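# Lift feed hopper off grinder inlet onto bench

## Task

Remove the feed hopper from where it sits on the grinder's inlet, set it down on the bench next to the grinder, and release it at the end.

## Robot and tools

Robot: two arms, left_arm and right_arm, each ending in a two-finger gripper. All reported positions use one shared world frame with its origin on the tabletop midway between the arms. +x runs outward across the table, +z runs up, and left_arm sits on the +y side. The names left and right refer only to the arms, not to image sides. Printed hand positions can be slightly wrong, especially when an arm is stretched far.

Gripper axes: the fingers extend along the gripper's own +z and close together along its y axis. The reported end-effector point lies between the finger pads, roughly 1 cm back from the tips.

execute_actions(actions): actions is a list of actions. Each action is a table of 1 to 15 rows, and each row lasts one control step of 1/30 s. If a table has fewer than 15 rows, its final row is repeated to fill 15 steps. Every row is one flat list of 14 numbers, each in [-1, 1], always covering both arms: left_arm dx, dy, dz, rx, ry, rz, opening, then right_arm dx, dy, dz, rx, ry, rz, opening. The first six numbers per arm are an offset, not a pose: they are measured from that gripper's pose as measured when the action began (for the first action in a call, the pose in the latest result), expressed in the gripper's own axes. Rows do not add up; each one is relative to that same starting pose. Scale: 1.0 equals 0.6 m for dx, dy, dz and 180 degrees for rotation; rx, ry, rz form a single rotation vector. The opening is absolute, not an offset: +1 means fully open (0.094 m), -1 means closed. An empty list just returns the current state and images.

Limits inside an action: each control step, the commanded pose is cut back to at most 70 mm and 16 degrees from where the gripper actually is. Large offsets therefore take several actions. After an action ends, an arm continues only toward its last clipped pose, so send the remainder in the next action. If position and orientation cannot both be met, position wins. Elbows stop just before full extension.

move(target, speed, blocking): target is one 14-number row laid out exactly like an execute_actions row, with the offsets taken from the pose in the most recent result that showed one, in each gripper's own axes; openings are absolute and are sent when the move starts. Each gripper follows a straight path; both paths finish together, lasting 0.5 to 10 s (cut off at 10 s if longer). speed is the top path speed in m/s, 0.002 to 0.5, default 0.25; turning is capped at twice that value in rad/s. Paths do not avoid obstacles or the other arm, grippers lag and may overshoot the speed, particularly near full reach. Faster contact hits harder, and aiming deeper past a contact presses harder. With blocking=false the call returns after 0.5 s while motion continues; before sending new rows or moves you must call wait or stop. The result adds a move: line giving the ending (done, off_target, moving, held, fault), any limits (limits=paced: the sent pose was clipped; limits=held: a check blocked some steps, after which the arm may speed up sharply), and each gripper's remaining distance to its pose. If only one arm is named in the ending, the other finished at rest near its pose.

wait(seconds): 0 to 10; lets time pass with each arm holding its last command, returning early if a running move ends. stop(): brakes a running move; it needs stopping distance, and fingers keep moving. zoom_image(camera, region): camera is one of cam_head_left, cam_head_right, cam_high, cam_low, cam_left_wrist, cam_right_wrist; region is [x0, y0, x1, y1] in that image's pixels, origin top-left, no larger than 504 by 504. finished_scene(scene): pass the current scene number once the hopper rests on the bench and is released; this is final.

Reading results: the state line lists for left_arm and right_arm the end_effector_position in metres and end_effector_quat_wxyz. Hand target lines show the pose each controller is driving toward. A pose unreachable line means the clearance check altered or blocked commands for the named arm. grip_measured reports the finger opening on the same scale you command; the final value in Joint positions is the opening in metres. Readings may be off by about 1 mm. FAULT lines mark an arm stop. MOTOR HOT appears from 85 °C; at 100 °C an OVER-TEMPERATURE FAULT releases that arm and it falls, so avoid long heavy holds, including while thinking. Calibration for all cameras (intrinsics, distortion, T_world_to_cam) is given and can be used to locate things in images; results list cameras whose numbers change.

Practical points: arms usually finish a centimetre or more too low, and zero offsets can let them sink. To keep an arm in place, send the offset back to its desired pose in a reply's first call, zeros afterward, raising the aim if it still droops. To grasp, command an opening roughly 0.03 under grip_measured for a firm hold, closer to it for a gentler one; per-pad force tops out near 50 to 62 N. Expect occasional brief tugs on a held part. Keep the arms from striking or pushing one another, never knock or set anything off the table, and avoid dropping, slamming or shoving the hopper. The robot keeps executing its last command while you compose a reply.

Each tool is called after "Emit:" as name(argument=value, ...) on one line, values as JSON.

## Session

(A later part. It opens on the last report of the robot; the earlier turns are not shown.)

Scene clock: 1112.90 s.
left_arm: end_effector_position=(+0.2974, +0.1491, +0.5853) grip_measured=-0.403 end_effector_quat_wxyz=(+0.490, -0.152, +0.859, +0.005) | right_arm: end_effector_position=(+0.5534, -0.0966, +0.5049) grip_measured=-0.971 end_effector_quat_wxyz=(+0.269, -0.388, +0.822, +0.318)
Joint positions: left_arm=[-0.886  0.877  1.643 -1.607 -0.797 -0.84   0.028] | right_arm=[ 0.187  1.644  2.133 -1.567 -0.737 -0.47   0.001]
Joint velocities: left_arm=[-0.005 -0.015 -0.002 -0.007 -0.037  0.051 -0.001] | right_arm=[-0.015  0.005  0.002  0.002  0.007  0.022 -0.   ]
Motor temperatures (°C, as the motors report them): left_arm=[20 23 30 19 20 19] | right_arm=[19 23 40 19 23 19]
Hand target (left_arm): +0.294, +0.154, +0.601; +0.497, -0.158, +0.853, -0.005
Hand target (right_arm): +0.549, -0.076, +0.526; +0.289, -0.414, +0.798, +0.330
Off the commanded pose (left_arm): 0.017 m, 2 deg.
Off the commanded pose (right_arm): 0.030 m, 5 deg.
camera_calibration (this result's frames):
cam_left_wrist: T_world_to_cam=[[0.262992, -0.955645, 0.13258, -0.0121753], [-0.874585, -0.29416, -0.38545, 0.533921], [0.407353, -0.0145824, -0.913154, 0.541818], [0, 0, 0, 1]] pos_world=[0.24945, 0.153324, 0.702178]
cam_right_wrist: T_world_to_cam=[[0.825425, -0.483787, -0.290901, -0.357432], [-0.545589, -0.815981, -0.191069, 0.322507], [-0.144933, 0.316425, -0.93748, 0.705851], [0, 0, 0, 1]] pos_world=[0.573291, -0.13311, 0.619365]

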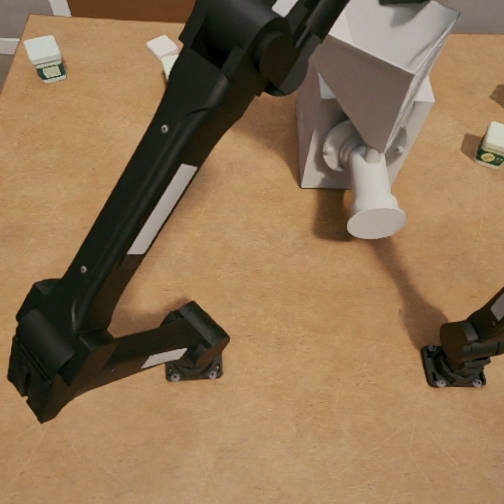

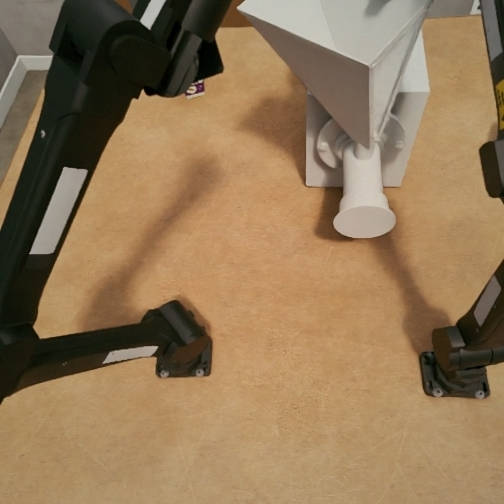

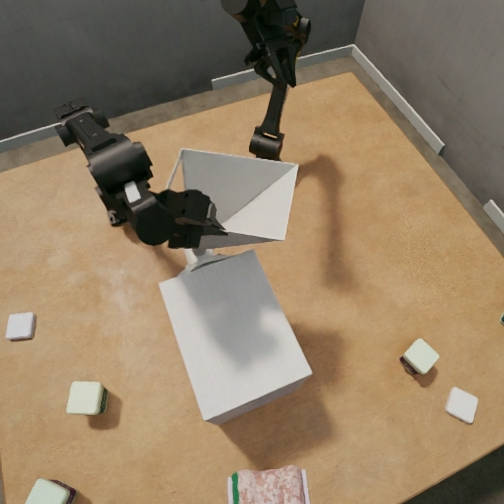

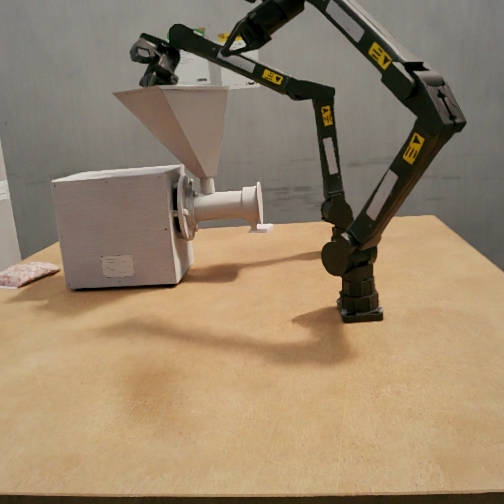

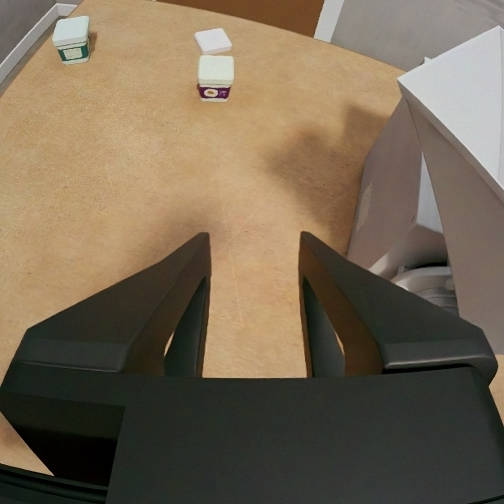

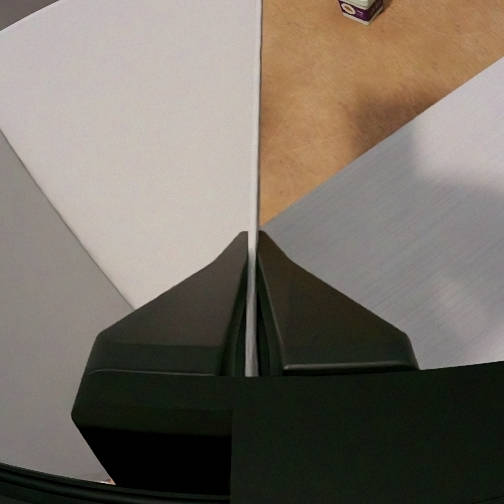

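Emit:
move(target=[-0.1133, -0.2673, 0.1745, 0.173, 0.114, 0.2058, -1, -0.005, 0, -0.005, 0, 0, 0, -0.4], speed=0.1)

Emit:
move(target=[0, 0, 0, 0, 0, 0, -1, -0.03, 0, -0.13, 0, -0.03, 0, -0.4], speed=0.06)

Scene clock: 1174.77 s.
left_arm: end_effector_position=(+0.4574, +0.0196, +0.5917) grip_measured=-0.982 end_effector_quat_wxyz=(+0.312, +0.257, +0.910, -0.093) | right_arm: end_effector_position=(+0.5517, -0.0973, +0.5044) grip_measured=-0.402 end_effector_quat_wxyz=(+0.266, -0.386, +0.824, +0.319)
Joint positions: left_arm=[-0.534  1.454  2.243 -1.7    0.067  0.071  0.001] | right_arm=[ 0.187  1.644  2.133 -1.576 -0.736 -0.469  0.028]
Joint velocities: left_arm=[-0.005 -0.005  0.017 -0.017 -0.007  0.022 -0.   ] | right_arm=[ 0.005 -0.015 -0.002  0.017 -0.037 -0.007  0.   ]
Motor temperatures (°C, as the motors report them): left_arm=[20 22 30 19 20 19] | right_arm=[19 23 40 19 24 19]
Hand target (left_arm): +0.456, +0.026, +0.611; +0.332, +0.257, +0.903, -0.093
Hand target (right_arm): +0.554, -0.098, +0.509; +0.270, -0.388, +0.822, +0.318
Off the commanded pose (left_arm): 0.022 m, 2 deg.
Off the commanded pose (right_arm): 0.005 m, 0 deg.
joint sent to its limit (left arm) — the command would take joint 4 (wrist pitch) past its lower limit, so that joint was sent only as far as its limit.
move: off_target (left_arm)
camera_calibration (this result's frames):
cam_left_wrist: T_world_to_cam=[[-0.531009, -0.847361, 0.00292674, 0.258896], [-0.846584, 0.530367, -0.0447824, 0.407617], [0.0363946, -0.0262576, -0.998992, 0.701305], [0, 0, 0, 1]] pos_world=[0.457034, 0.0216067, 0.718095]
cam_right_wrist: T_world_to_cam=[[0.822407, -0.485466, -0.296597, -0.352168], [-0.548146, -0.815726, -0.184735, 0.319195], [-0.152259, 0.314506, -0.936965, 0.708951], [0, 0, 0, 1]] pos_world=[0.572535, -0.133559, 0.618777]

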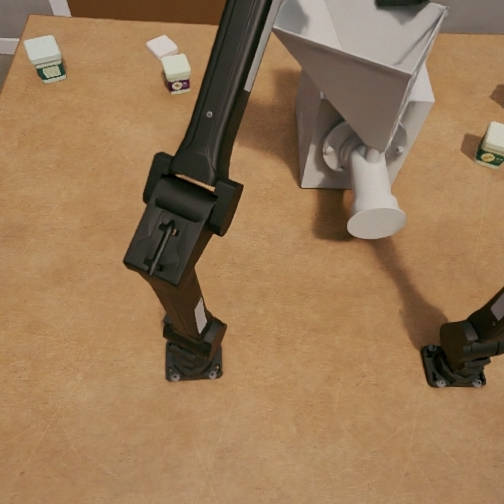

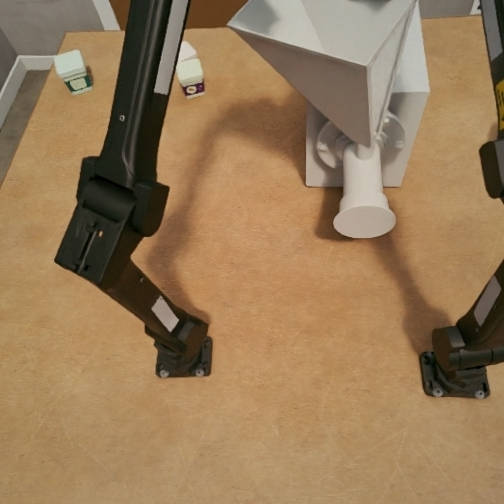

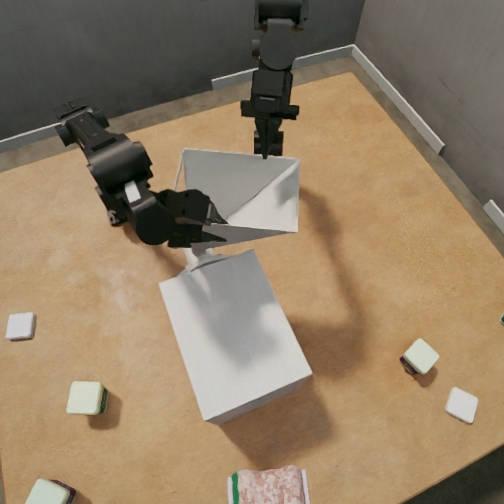

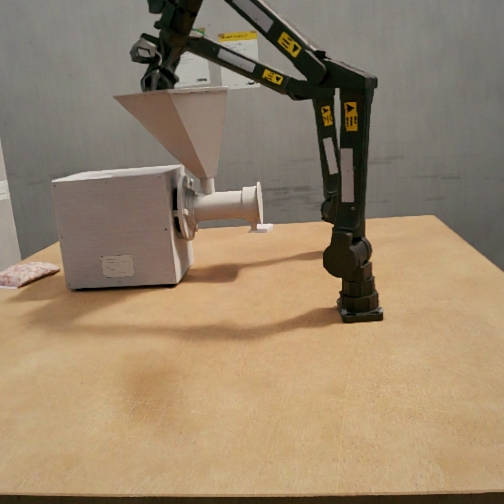

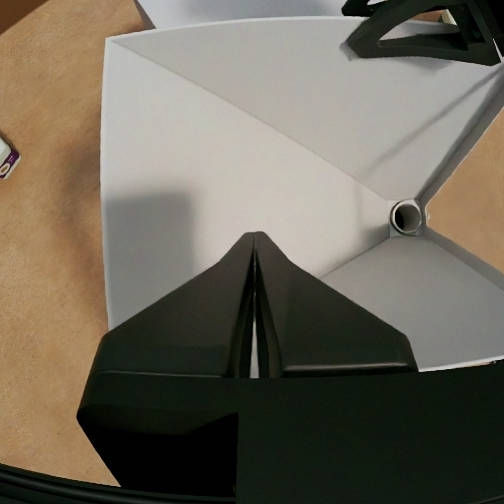

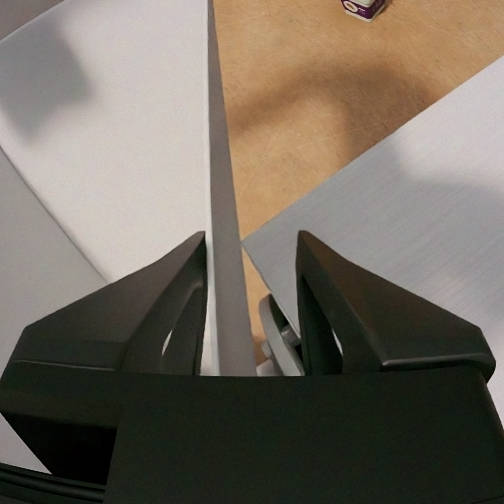

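Scene clock: 1176.43 s.
left_arm: end_effector_position=(+0.4577, +0.0195, +0.5898) grip_measured=-0.982 end_effector_quat_wxyz=(+0.310, +0.257, +0.911, -0.093) | right_arm: end_effector_position=(+0.5416, -0.1427, +0.5577) grip_measured=-0.402 end_effector_quat_wxyz=(+0.295, -0.366, +0.814, +0.341)
Joint positions: left_arm=[-0.534  1.454  2.239 -1.7    0.067  0.071  0.001] | right_arm=[ 0.084  1.645  2.264 -1.698 -0.833 -0.508  0.028]
Joint velocities: left_arm=[-0.005  0.005 -0.012  0.017 -0.022 -0.022  0.001] | right_arm=[ 0.005 -0.005 -0.007  0.002  0.037  0.007 -0.   ]
Motor temperatures (°C, as the motors report them): left_arm=[20 22 30 19 20 19] | right_arm=[19 23 40 19 24 19]
Hand target (left_arm): +0.457, +0.020, +0.592; +0.312, +0.257, +0.910, -0.093
Hand target (right_arm): +0.546, -0.146, +0.568; +0.307, -0.369, +0.810, +0.337
Off the commanded pose (left_arm): 0.002 m, 0 deg.
Off the commanded pose (right_arm): 0.012 m, 1 deg.
joint sent to its limit (right arm) — the command would take joint 4 (wrist pitch) past its lower limit, so that joint was sent only as far as its limit.
move: off_target (right_arm)
camera_calibration (this result's frames):
cam_left_wrist: T_world_to_cam=[[-0.531252, -0.847208, 0.00316365, 0.258906], [-0.846594, 0.530717, -0.0402346, 0.405192], [0.0324081, -0.024053, -0.999185, 0.701266], [0, 0, 0, 1]] pos_world=[0.457851, 0.0211728, 0.716178]
cam_right_wrist: T_world_to_cam=[[0.813355, -0.488733, -0.315585, -0.335063], [-0.569372, -0.780107, -0.259321, 0.344634], [-0.119451, 0.390605, -0.912775, 0.751264], [0, 0, 0, 1]] pos_world=[0.558489, -0.188352, 0.669366]

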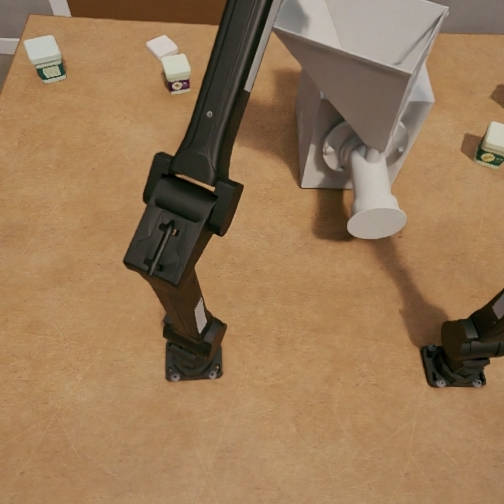

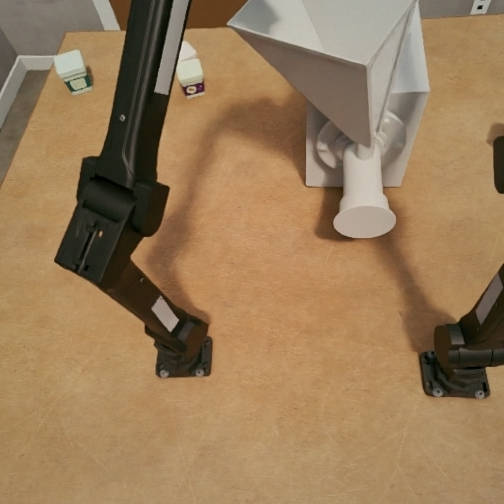

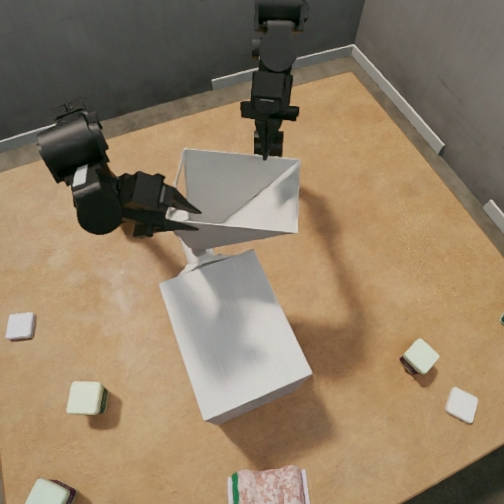

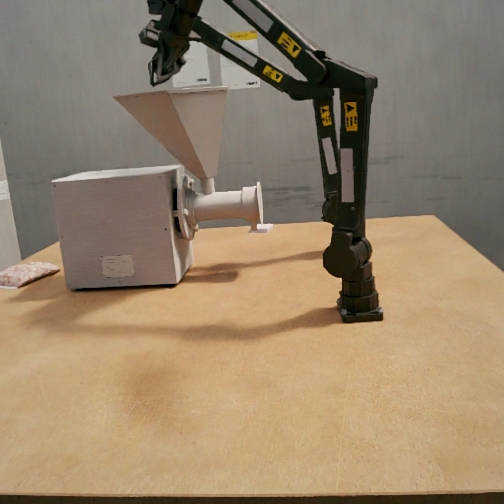

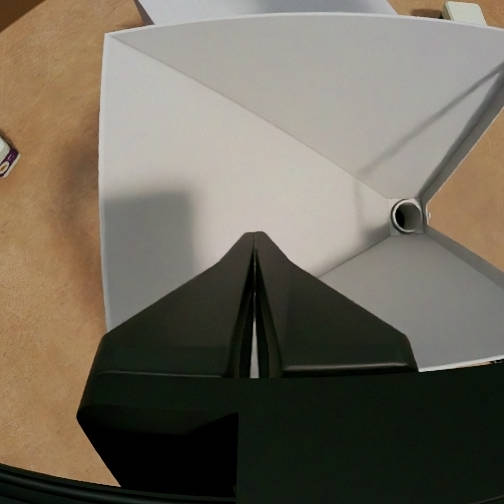

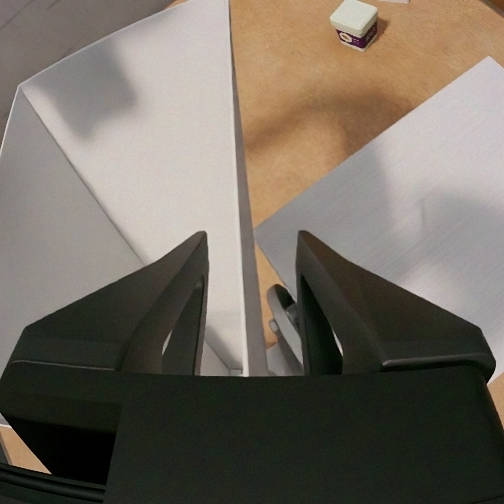

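Emit:
move(target=[0.0715, 0.001, 0.0924, 0, 0, 0, -1, 0.183, 0.092, -0.2627, 0.2998, -0.0109, 0.1464, -0.4], speed=0.08)

Scene clock: 1225.70 s.
left_arm: end_effector_position=(+0.4625, +0.0171, +0.5051) grip_measured=-0.982 end_effector_quat_wxyz=(+0.289, +0.258, +0.917, -0.089) | right_arm: end_effector_position=(+0.4027, -0.2810, +0.5885) grip_measured=-0.402 end_effector_quat_wxyz=(+0.357, -0.002, +0.934, -0.004)
Joint positions: left_arm=[-0.534  1.334  1.859 -1.484  0.067  0.071  0.001] | right_arm=[ 0.164  1.154  1.932 -1.63   0.136  0.14   0.028]
Joint velocities: left_arm=[-0.005 -0.015 -0.007  0.002 -0.183 -0.022  0.   ] | right_arm=[-0.005 -0.005 -0.007 -0.002  0.007  0.022  0.001]
Motor temperatures (°C, as the motors report them): left_arm=[20 23 28 19 20 19] | right_arm=[19 23 39 19 22 19]
Hand target (left_arm): +0.459, +0.020, +0.520; +0.310, +0.257, +0.911, -0.093
Hand target (right_arm): +0.399, -0.278, +0.588; +0.355, -0.002, +0.935, -0.002
Off the commanded pose (left_arm): 0.016 m, 3 deg.
Off the commanded pose (right_arm): 0.003 m, 1 deg.
move: off_target (left_arm)
camera_calibration (this result's frames):
cam_left_wrist: T_world_to_cam=[[-0.531038, -0.847313, 0.00767989, 0.257342], [-0.847319, 0.531073, 0.0033915, 0.385348], [-0.00695225, -0.0047063, -0.999965, 0.634698], [0, 0, 0, 1]] pos_world=[0.467584, 0.0163888, 0.631392]
cam_right_wrist: T_world_to_cam=[[0.0215957, -0.999251, 0.0321137, -0.309196], [-0.993567, -0.0250223, -0.110444, 0.461055], [0.111165, -0.029522, -0.993363, 0.653241], [0, 0, 0, 1]] pos_world=[0.392149, -0.278142, 0.709756]

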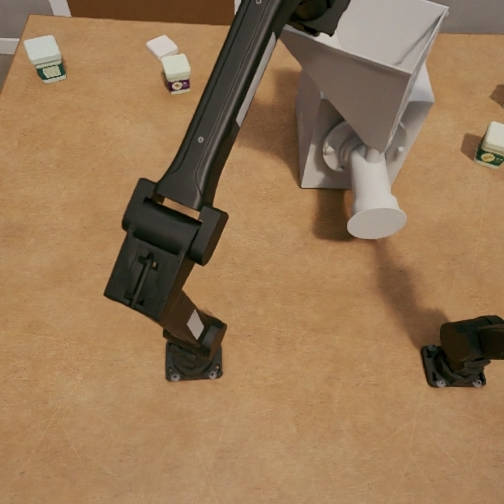

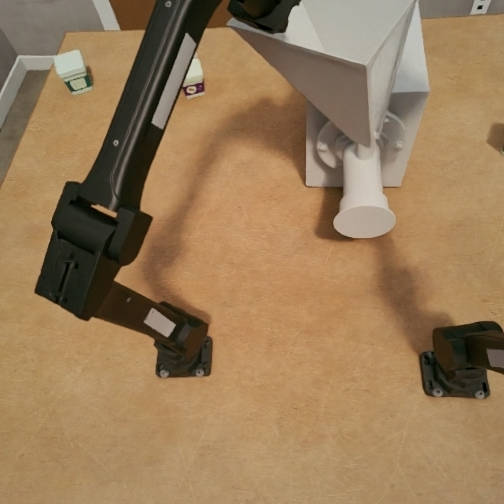

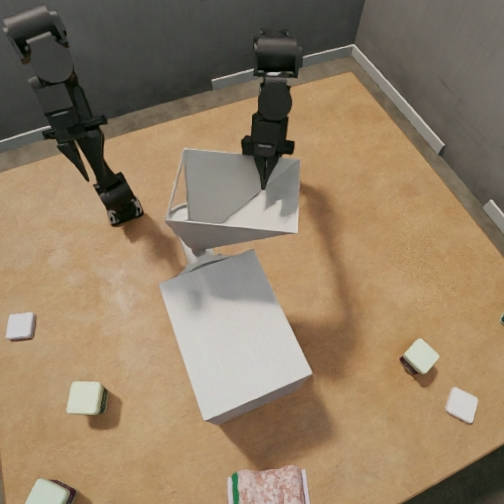

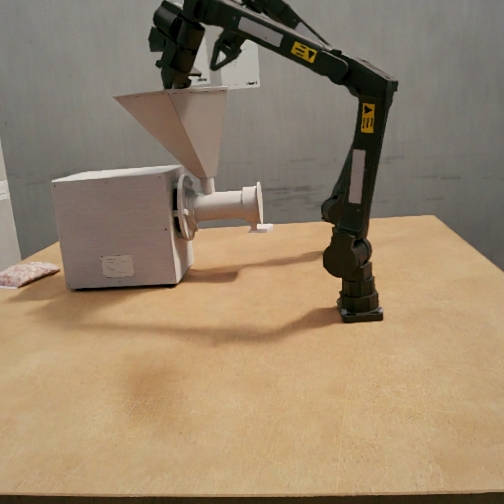

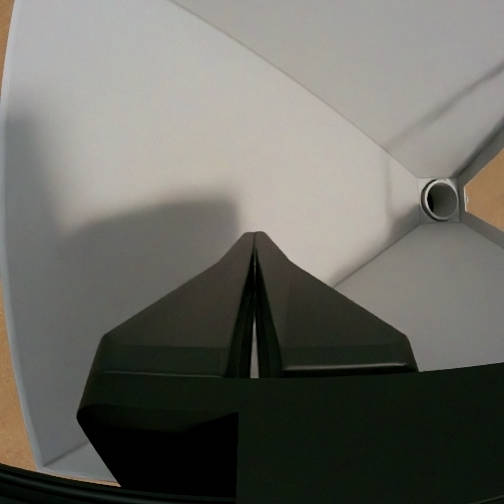

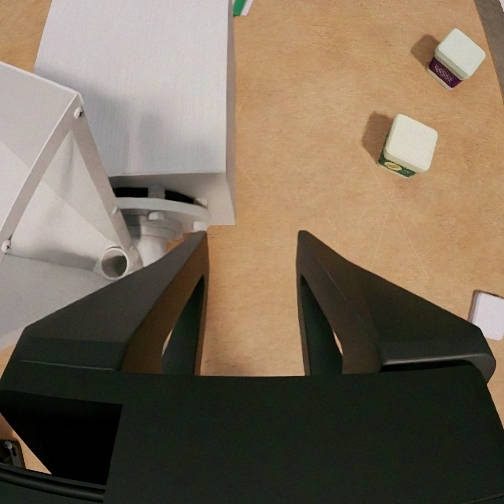

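Emit:
move(target=[0.067, -0.0615, -0.0768, 0, -0.01, 0, -1, -0.005, 0, -0.005, 0, 0, 0, -0.4], speed=0.03)

Scene clock: 1235.57 s.
left_arm: end_effector_position=(+0.4018, +0.0201, +0.5167) grip_measured=-0.983 end_effector_quat_wxyz=(+0.306, +0.256, +0.913, -0.090) | right_arm: end_effector_position=(+0.4017, -0.2812, +0.5876) grip_measured=-0.402 end_effector_quat_wxyz=(+0.354, -0.001, +0.935, -0.004)
Joint positions: left_arm=[-0.614  1.194  1.761 -1.489  0.014  0.005  0.001] | right_arm=[ 0.164  1.154  1.932 -1.636  0.136  0.143  0.028]
Joint velocities: left_arm=[ 0.005 -0.005 -0.017  0.002 -0.007 -0.007 -0.   ] | right_arm=[-0.005 -0.015  0.007  0.012 -0.007  0.007  0.   ]
Motor temperatures (°C, as the motors report them): left_arm=[20 23 29 19 20 19] | right_arm=[19 23 38 19 21 19]
Hand target (left_arm): +0.393, +0.019, +0.519; +0.304, +0.257, +0.913, -0.094
Hand target (right_arm): +0.403, -0.281, +0.593; +0.357, -0.002, +0.934, -0.004
Off the commanded pose (left_arm): 0.010 m, 0 deg.
Off the commanded pose (right_arm): 0.005 m, 0 deg.
move: done
camera_calibration (this result's frames):
cam_left_wrist: T_world_to_cam=[[-0.527567, -0.849512, 0.00173933, 0.229265], [-0.849153, 0.527282, -0.0302166, 0.350575], [0.0247523, -0.0174182, -0.999542, 0.633221], [0, 0, 0, 1]] pos_world=[0.40297, 0.0209414, 0.643125]
cam_right_wrist: T_world_to_cam=[[0.0200643, -0.9993, 0.0315863, -0.308437], [-0.994211, -0.0232776, -0.104892, 0.457407], [0.105553, -0.0292989, -0.993982, 0.65512], [0, 0, 0, 1]] pos_world=[0.391797, -0.278379, 0.708898]

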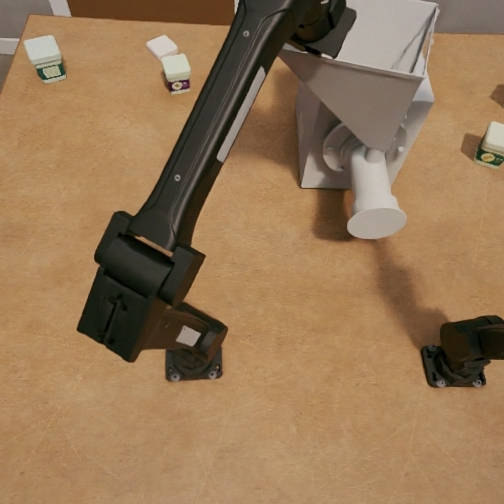

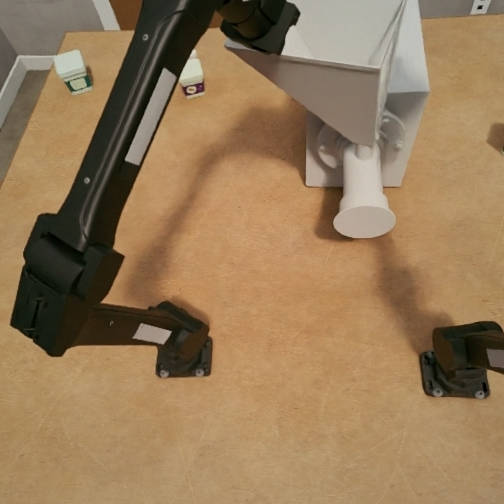

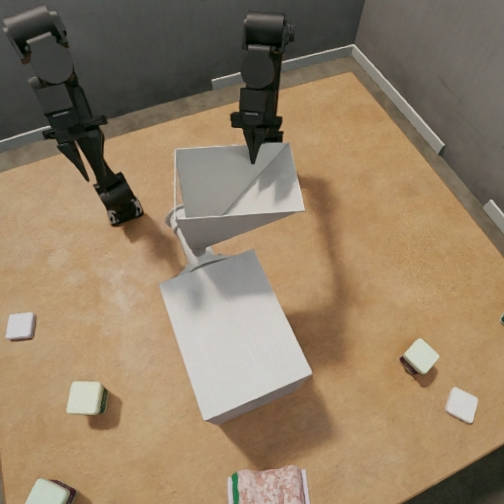

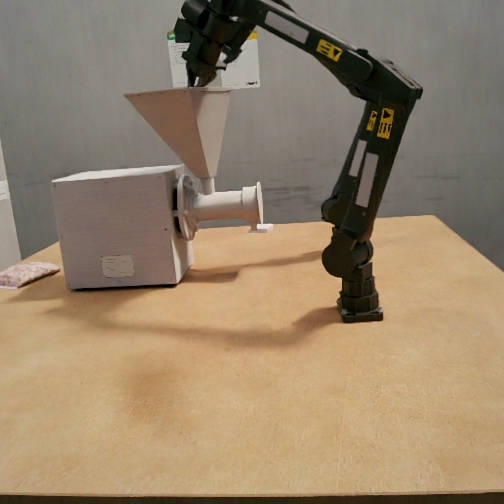

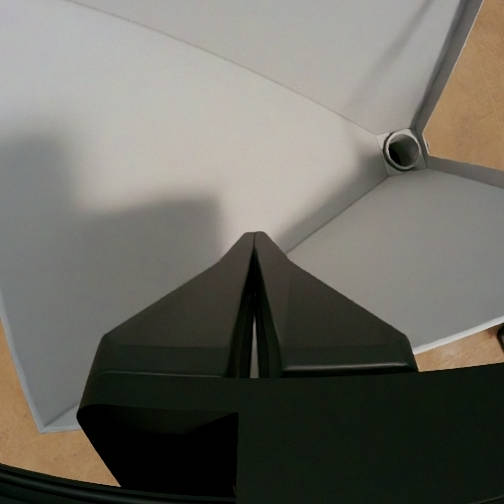

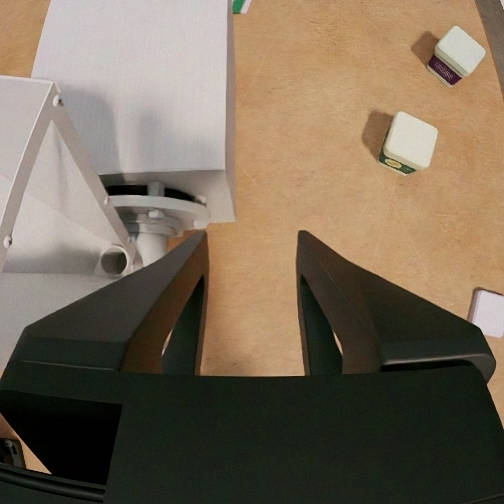

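Emit:
move(target=[0.0568, -0.0595, -0.0593, 0, -0.02, 0, -1, -0.005, 0, -0.005, 0, 0, 0, -0.4], speed=0.03)

Scene clock: 1244.73 s.
left_arm: end_effector_position=(+0.3552, +0.0181, +0.5317) grip_measured=-0.983 end_effector_quat_wxyz=(+0.349, +0.246, +0.899, -0.096) | right_arm: end_effector_position=(+0.4007, -0.2814, +0.5867) grip_measured=-0.402 end_effector_quat_wxyz=(+0.352, -0.001, +0.936, -0.005)
Joint positions: left_arm=[-0.721  1.069  1.676 -1.439 -0.073 -0.081  0.001] | right_arm=[ 0.164  1.154  1.932 -1.641  0.136  0.143  0.028]
Joint velocities: left_arm=[ 0.005  0.005  0.002 -0.012  0.037  0.037 -0.   ] | right_arm=[ 0.015  0.005 -0.012 -0.007 -0.022 -0.081  0.   ]
Motor temperatures (°C, as the motors report them): left_arm=[20 23 28 19 20 19] | right_arm=[19 23 38 19 21 19]
Hand target (left_arm): +0.343, +0.017, +0.524; +0.334, +0.253, +0.903, -0.099
Hand target (right_arm): +0.402, -0.281, +0.592; +0.354, -0.001, +0.935, -0.004
Off the commanded pose (left_arm): 0.015 m, 2 deg.
Off the commanded pose (right_arm): 0.005 m, 0 deg.
move: off_target (left_arm)
camera_calibration (this result's frames):
cam_left_wrist: T_world_to_cam=[[-0.514296, -0.857591, -0.00610277, 0.202578], [-0.850699, 0.511039, -0.123085, 0.362652], [0.108675, -0.0581105, -0.992377, 0.616382], [0, 0, 0, 1]] pos_world=[0.345707, 0.024218, 0.657557]
cam_right_wrist: T_world_to_cam=[[0.0202322, -0.999266, 0.0325152, -0.309185], [-0.994747, -0.0233835, -0.099657, 0.453461], [0.100344, -0.0303282, -0.99449, 0.656468], [0, 0, 0, 1]] pos_world=[0.391462, -0.278446, 0.708095]

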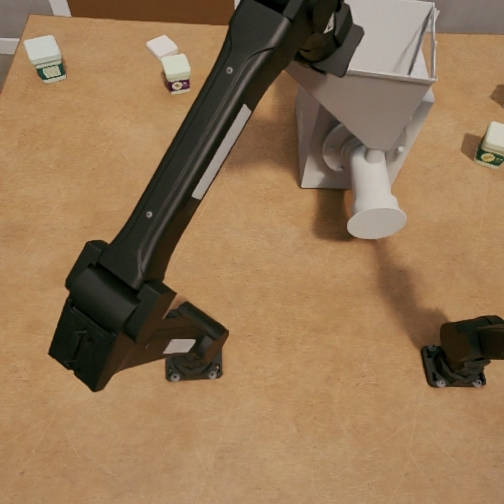

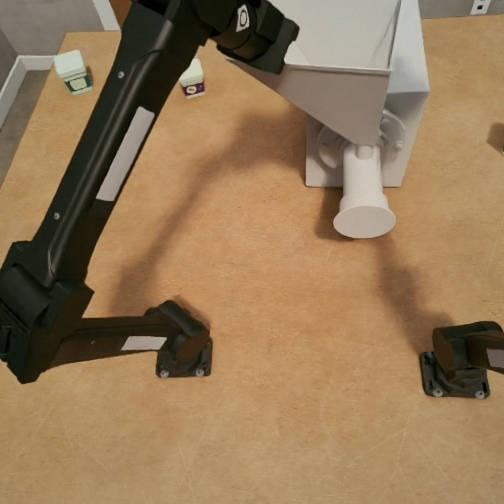

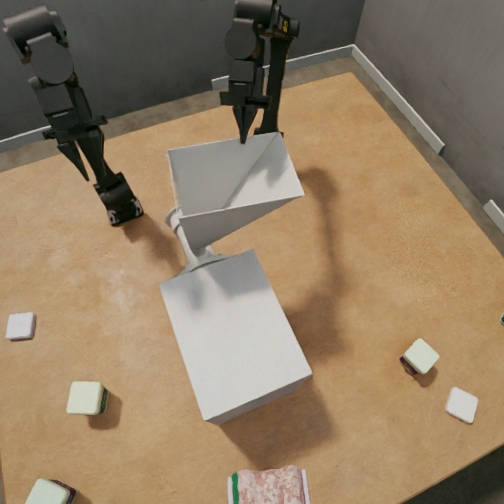

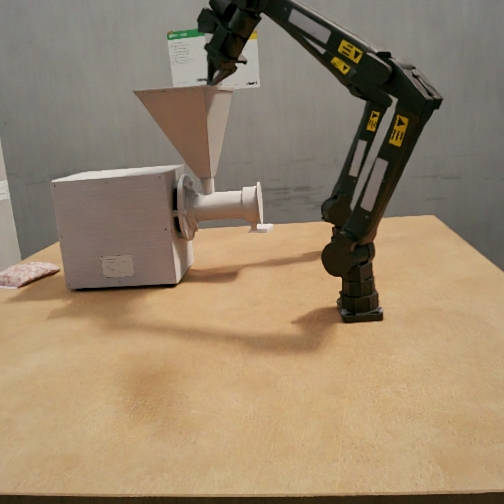

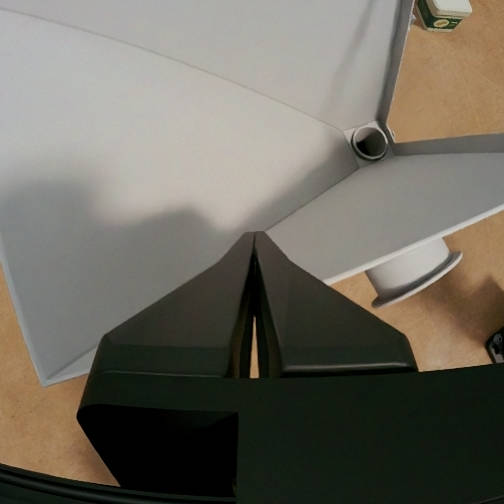

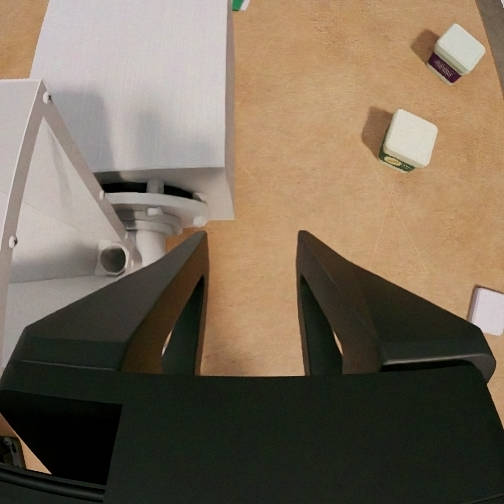

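Emit:
move(target=[-0.055, 0.01, -0.05, 0, 0, 0, -1, -0.005, 0, -0.005, 0, 0, 0, -0.4], speed=0.06)

Scene clock: 1288.60 s.
left_arm: end_effector_position=(+0.3579, +0.0174, +0.5571) grip_measured=-0.983 end_effector_quat_wxyz=(+0.334, +0.248, +0.905, -0.094) | right_arm: end_effector_position=(+0.3997, -0.2816, +0.5859) grip_measured=-0.402 end_effector_quat_wxyz=(+0.349, -0.001, +0.937, -0.005)
Joint positions: left_arm=[-0.713  1.14   1.823 -1.548 -0.062 -0.078  0.001] | right_arm=[ 0.164  1.154  1.932 -1.647  0.136  0.143  0.028]
Joint velocities: left_arm=[-0.005 -0.005 -0.022 -0.002  0.037  0.037  0.001] | right_arm=[-0.005 -0.005 -0.007 -0.002  0.022 -0.007 -0.   ]
Motor temperatures (°C, as the motors report them): left_arm=[20 22 28 19 20 19] | right_arm=[19 22 37 19 21 19]
Hand target (left_arm): +0.360, +0.021, +0.576; +0.350, +0.246, +0.899, -0.096
Hand target (right_arm): +0.401, -0.281, +0.591; +0.352, -0.001, +0.936, -0.005
Off the commanded pose (left_arm): 0.020 m, 2 deg.
Off the commanded pose (right_arm): 0.005 m, 0 deg.
move: off_target (left_arm)
camera_calibration (this result's frames):
cam_left_wrist: T_world_to_cam=[[-0.516373, -0.856357, -0.0033842, 0.202673], [-0.852774, 0.514566, -0.0894293, 0.350392], [0.0783248, -0.0432929, -0.995987, 0.653926], [0, 0, 0, 1]] pos_world=[0.352242, 0.0215711, 0.683323]
cam_right_wrist: T_world_to_cam=[[0.020405, -0.999232, 0.0334433, -0.309934], [-0.995255, -0.0234839, -0.0944195, 0.449509], [0.0951324, -0.031358, -0.994971, 0.657795], [0, 0, 0, 1]] pos_world=[0.391123, -0.278513, 0.707294]

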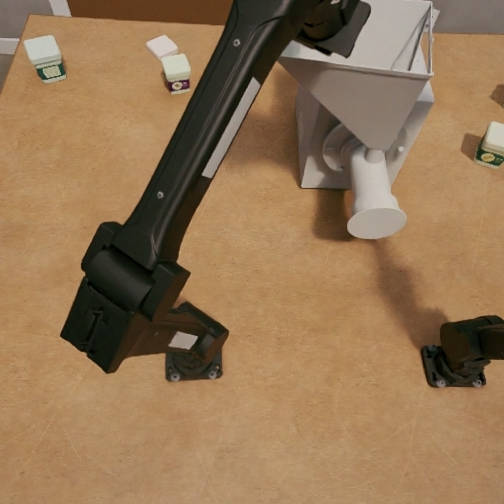

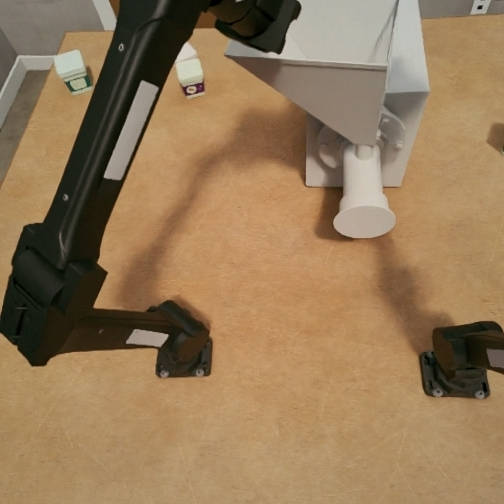

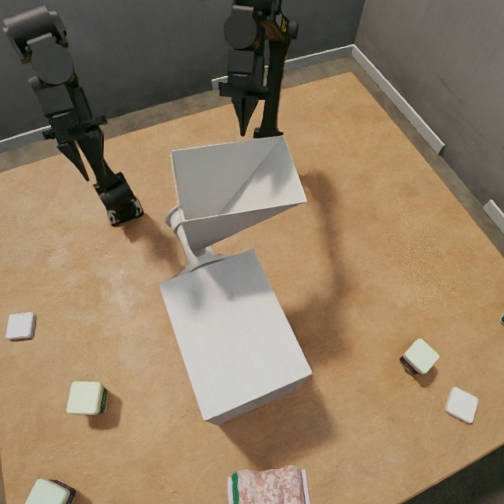

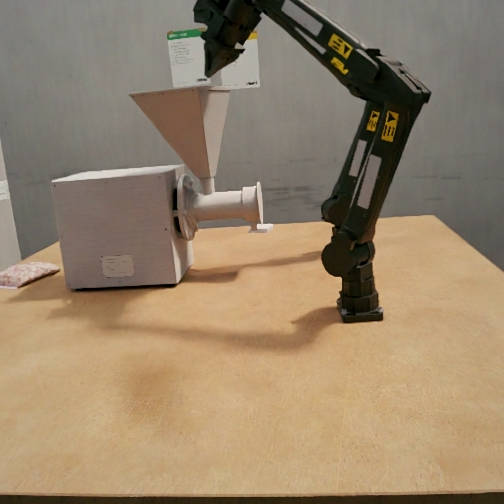

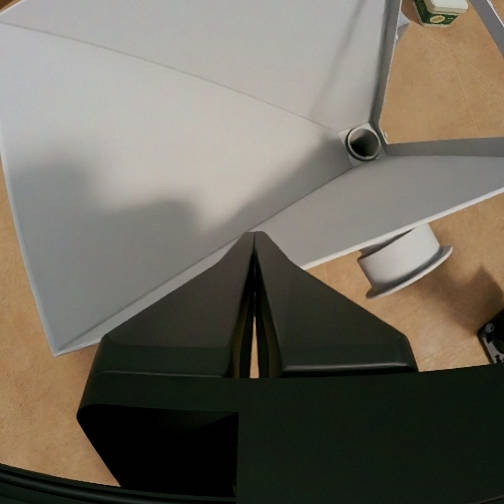

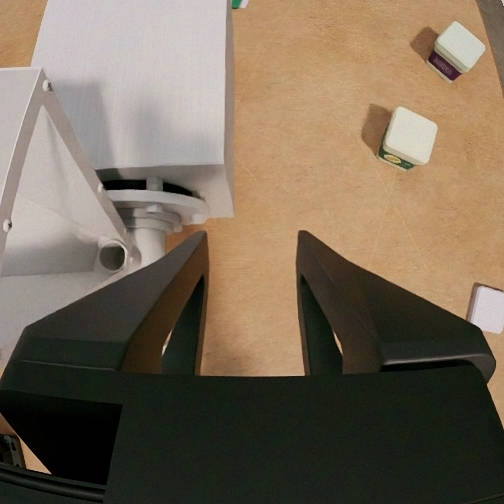

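Emit:
move(target=[-0.0598, 0.2078, -0.0027, 0.1062, -0.0315, -0.2138, 0.2, -0.0015, 0.2047, 0.0493, 0.0465, -0.0225, 0.0547, 0.0], speed=0.08)

Scene clock: 1329.37 s.
left_arm: end_effector_position=(+0.4384, +0.1014, +0.5645) grip_measured=+0.197 end_effector_quat_wxyz=(+0.259, -0.013, +0.899, -0.352) | right_arm: end_effector_position=(+0.4218, -0.1621, +0.5504) grip_measured=-0.002 end_effector_quat_wxyz=(+0.372, +0.099, +0.921, -0.058)
Joint positions: left_arm=[-0.161  1.208  1.818 -1.475  0.624 -0.348  0.056] | right_arm=[ 0.611  1.29   1.917 -1.656  0.58   0.692  0.047]
Joint velocities: left_arm=[-0.005 -0.024 -0.012  0.007  0.037  0.051  0.001] | right_arm=[-0.015 -0.005  0.002 -0.002 -0.051  0.022 -0.   ]
Motor temperatures (°C, as the motors report them): left_arm=[20 22 30 19 20 19] | right_arm=[19 22 37 19 20 19]
Hand target (left_arm): +0.443, +0.105, +0.583; +0.281, -0.015, +0.892, -0.355
Hand target (right_arm): +0.421, -0.159, +0.563; +0.381, +0.103, +0.918, -0.048
Off the commanded pose (left_arm): 0.020 m, 3 deg.
Off the commanded pose (right_arm): 0.013 m, 2 deg.
move: off_target (left_arm, right_arm)
camera_calibration (this result's frames):
cam_left_wrist: T_world_to_cam=[[-0.165719, -0.755127, 0.634288, -0.207738], [-0.979633, 0.200003, -0.0178407, 0.42355], [-0.113388, -0.624326, -0.772891, 0.675646], [0, 0, 0, 1]] pos_world=[0.457107, 0.180243, 0.661523]
cam_right_wrist: T_world_to_cam=[[-0.205906, -0.976918, 0.0568748, -0.103593], [-0.968995, 0.195435, -0.151177, 0.526569], [0.136572, -0.0862396, -0.986869, 0.593363], [0, 0, 0, 1]] pos_world=[0.407875, -0.15294, 0.671069]

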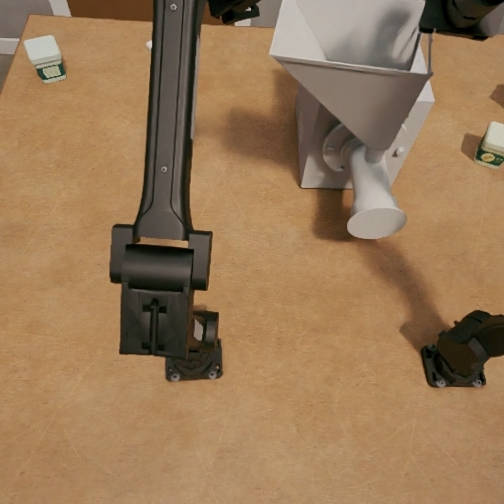

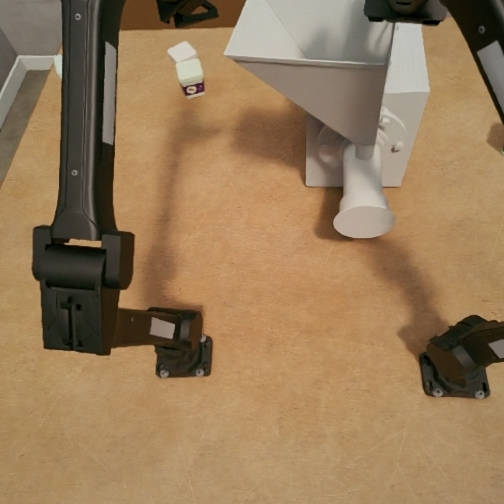

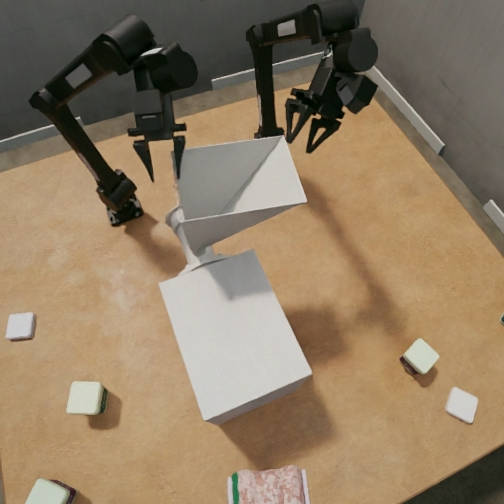

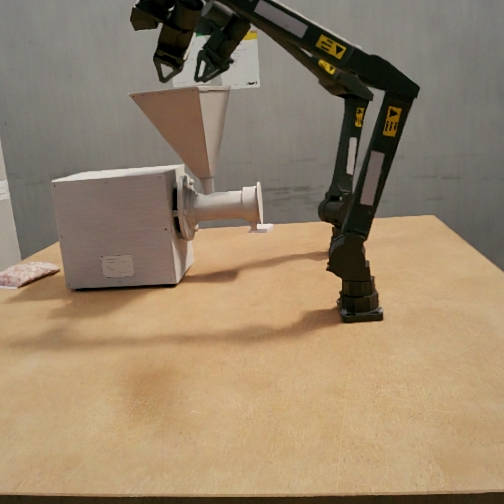

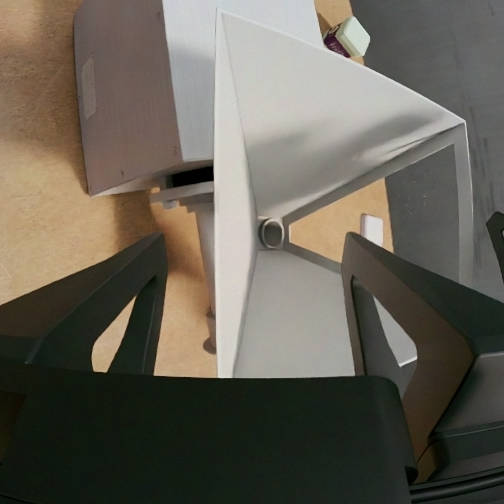

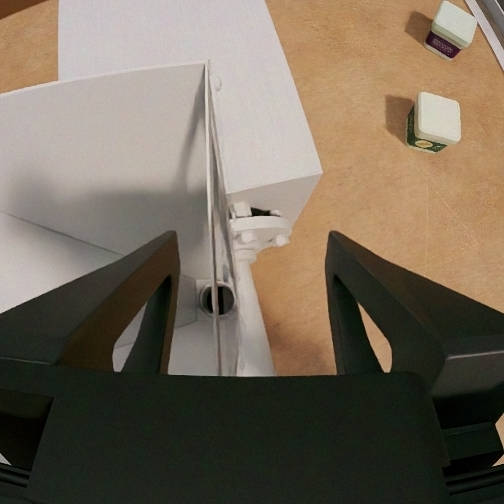

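Emit:
move(target=[0.0107, 0.0242, 0.0128, 0, 0, 0, 0.2, 0.0232, 0.0228, 0.0238, 0, 0, 0, 0.0], speed=0.03)

Scene clock: 1392.20 s.
left_arm: end_effector_position=(+0.4424, +0.1008, +0.5350) grip_measured=+0.197 end_effector_quat_wxyz=(+0.236, -0.020, +0.906, -0.352) | right_arm: end_effector_position=(+0.4265, -0.1531, +0.5274) grip_measured=-0.002 end_effector_quat_wxyz=(+0.365, +0.098, +0.923, -0.066)
Joint positions: left_arm=[-0.159  1.203  1.741 -1.455  0.63  -0.346  0.056] | right_arm=[ 0.625  1.29   1.851 -1.62   0.59   0.709  0.047]
Joint velocities: left_arm=[-0.005  0.005 -0.012  0.007  0.066 -0.022 -0.   ] | right_arm=[-0.005 -0.005 -0.007 -0.012  0.022  0.007  0.001]
Motor temperatures (°C, as the motors report them): left_arm=[20 22 30 19 20 19] | right_arm=[19 22 39 19 20 19]
Hand target (left_arm): +0.439, +0.106, +0.548; +0.259, -0.013, +0.900, -0.351
Hand target (right_arm): +0.425, -0.149, +0.530; +0.372, +0.100, +0.921, -0.058
Off the commanded pose (left_arm): 0.014 m, 3 deg.
Off the commanded pose (right_arm): 0.005 m, 1 deg.
move: off_target (left_arm)
camera_calibration (this result's frames):
cam_left_wrist: T_world_to_cam=[[-0.136621, -0.754806, 0.641563, -0.205534], [-0.978598, 0.20344, 0.0309564, 0.400221], [-0.153885, -0.623603, -0.766445, 0.667291], [0, 0, 0, 1]] pos_world=[0.466262, 0.179566, 0.630915]
cam_right_wrist: T_world_to_cam=[[-0.208274, -0.97532, 0.0732953, -0.0999477], [-0.970516, 0.196788, -0.139188, 0.52046], [0.121329, -0.100123, -0.98755, 0.575478], [0, 0, 0, 1]] pos_world=[0.414476, -0.142282, 0.648081]

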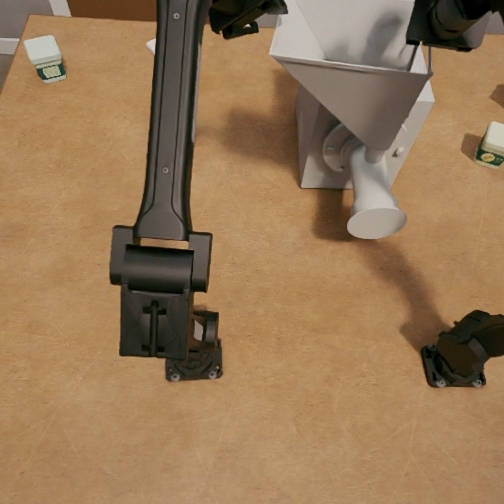

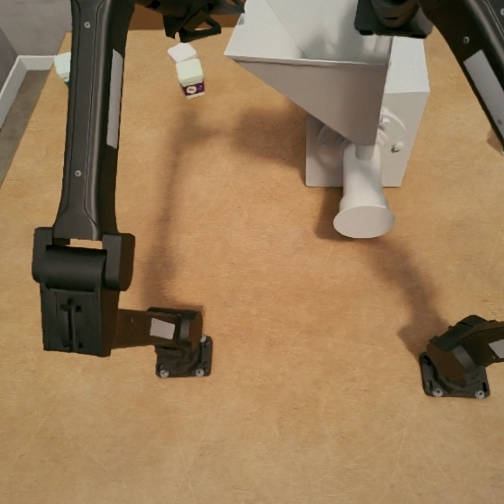

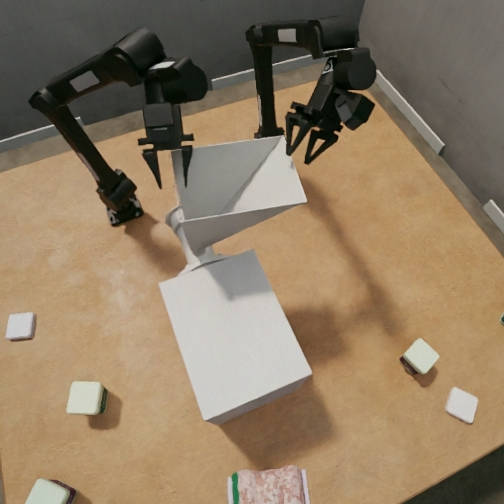

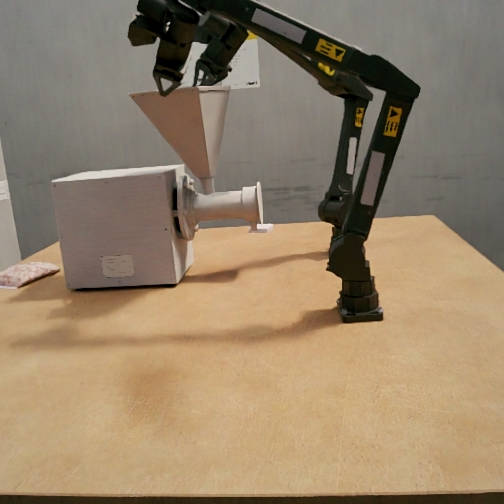

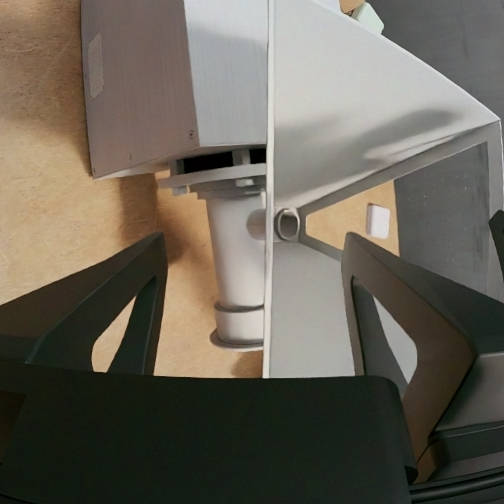

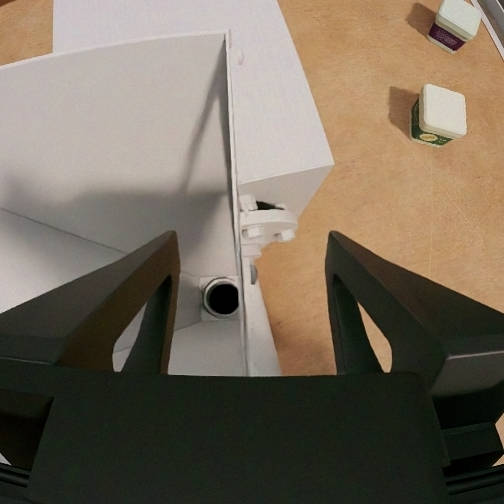

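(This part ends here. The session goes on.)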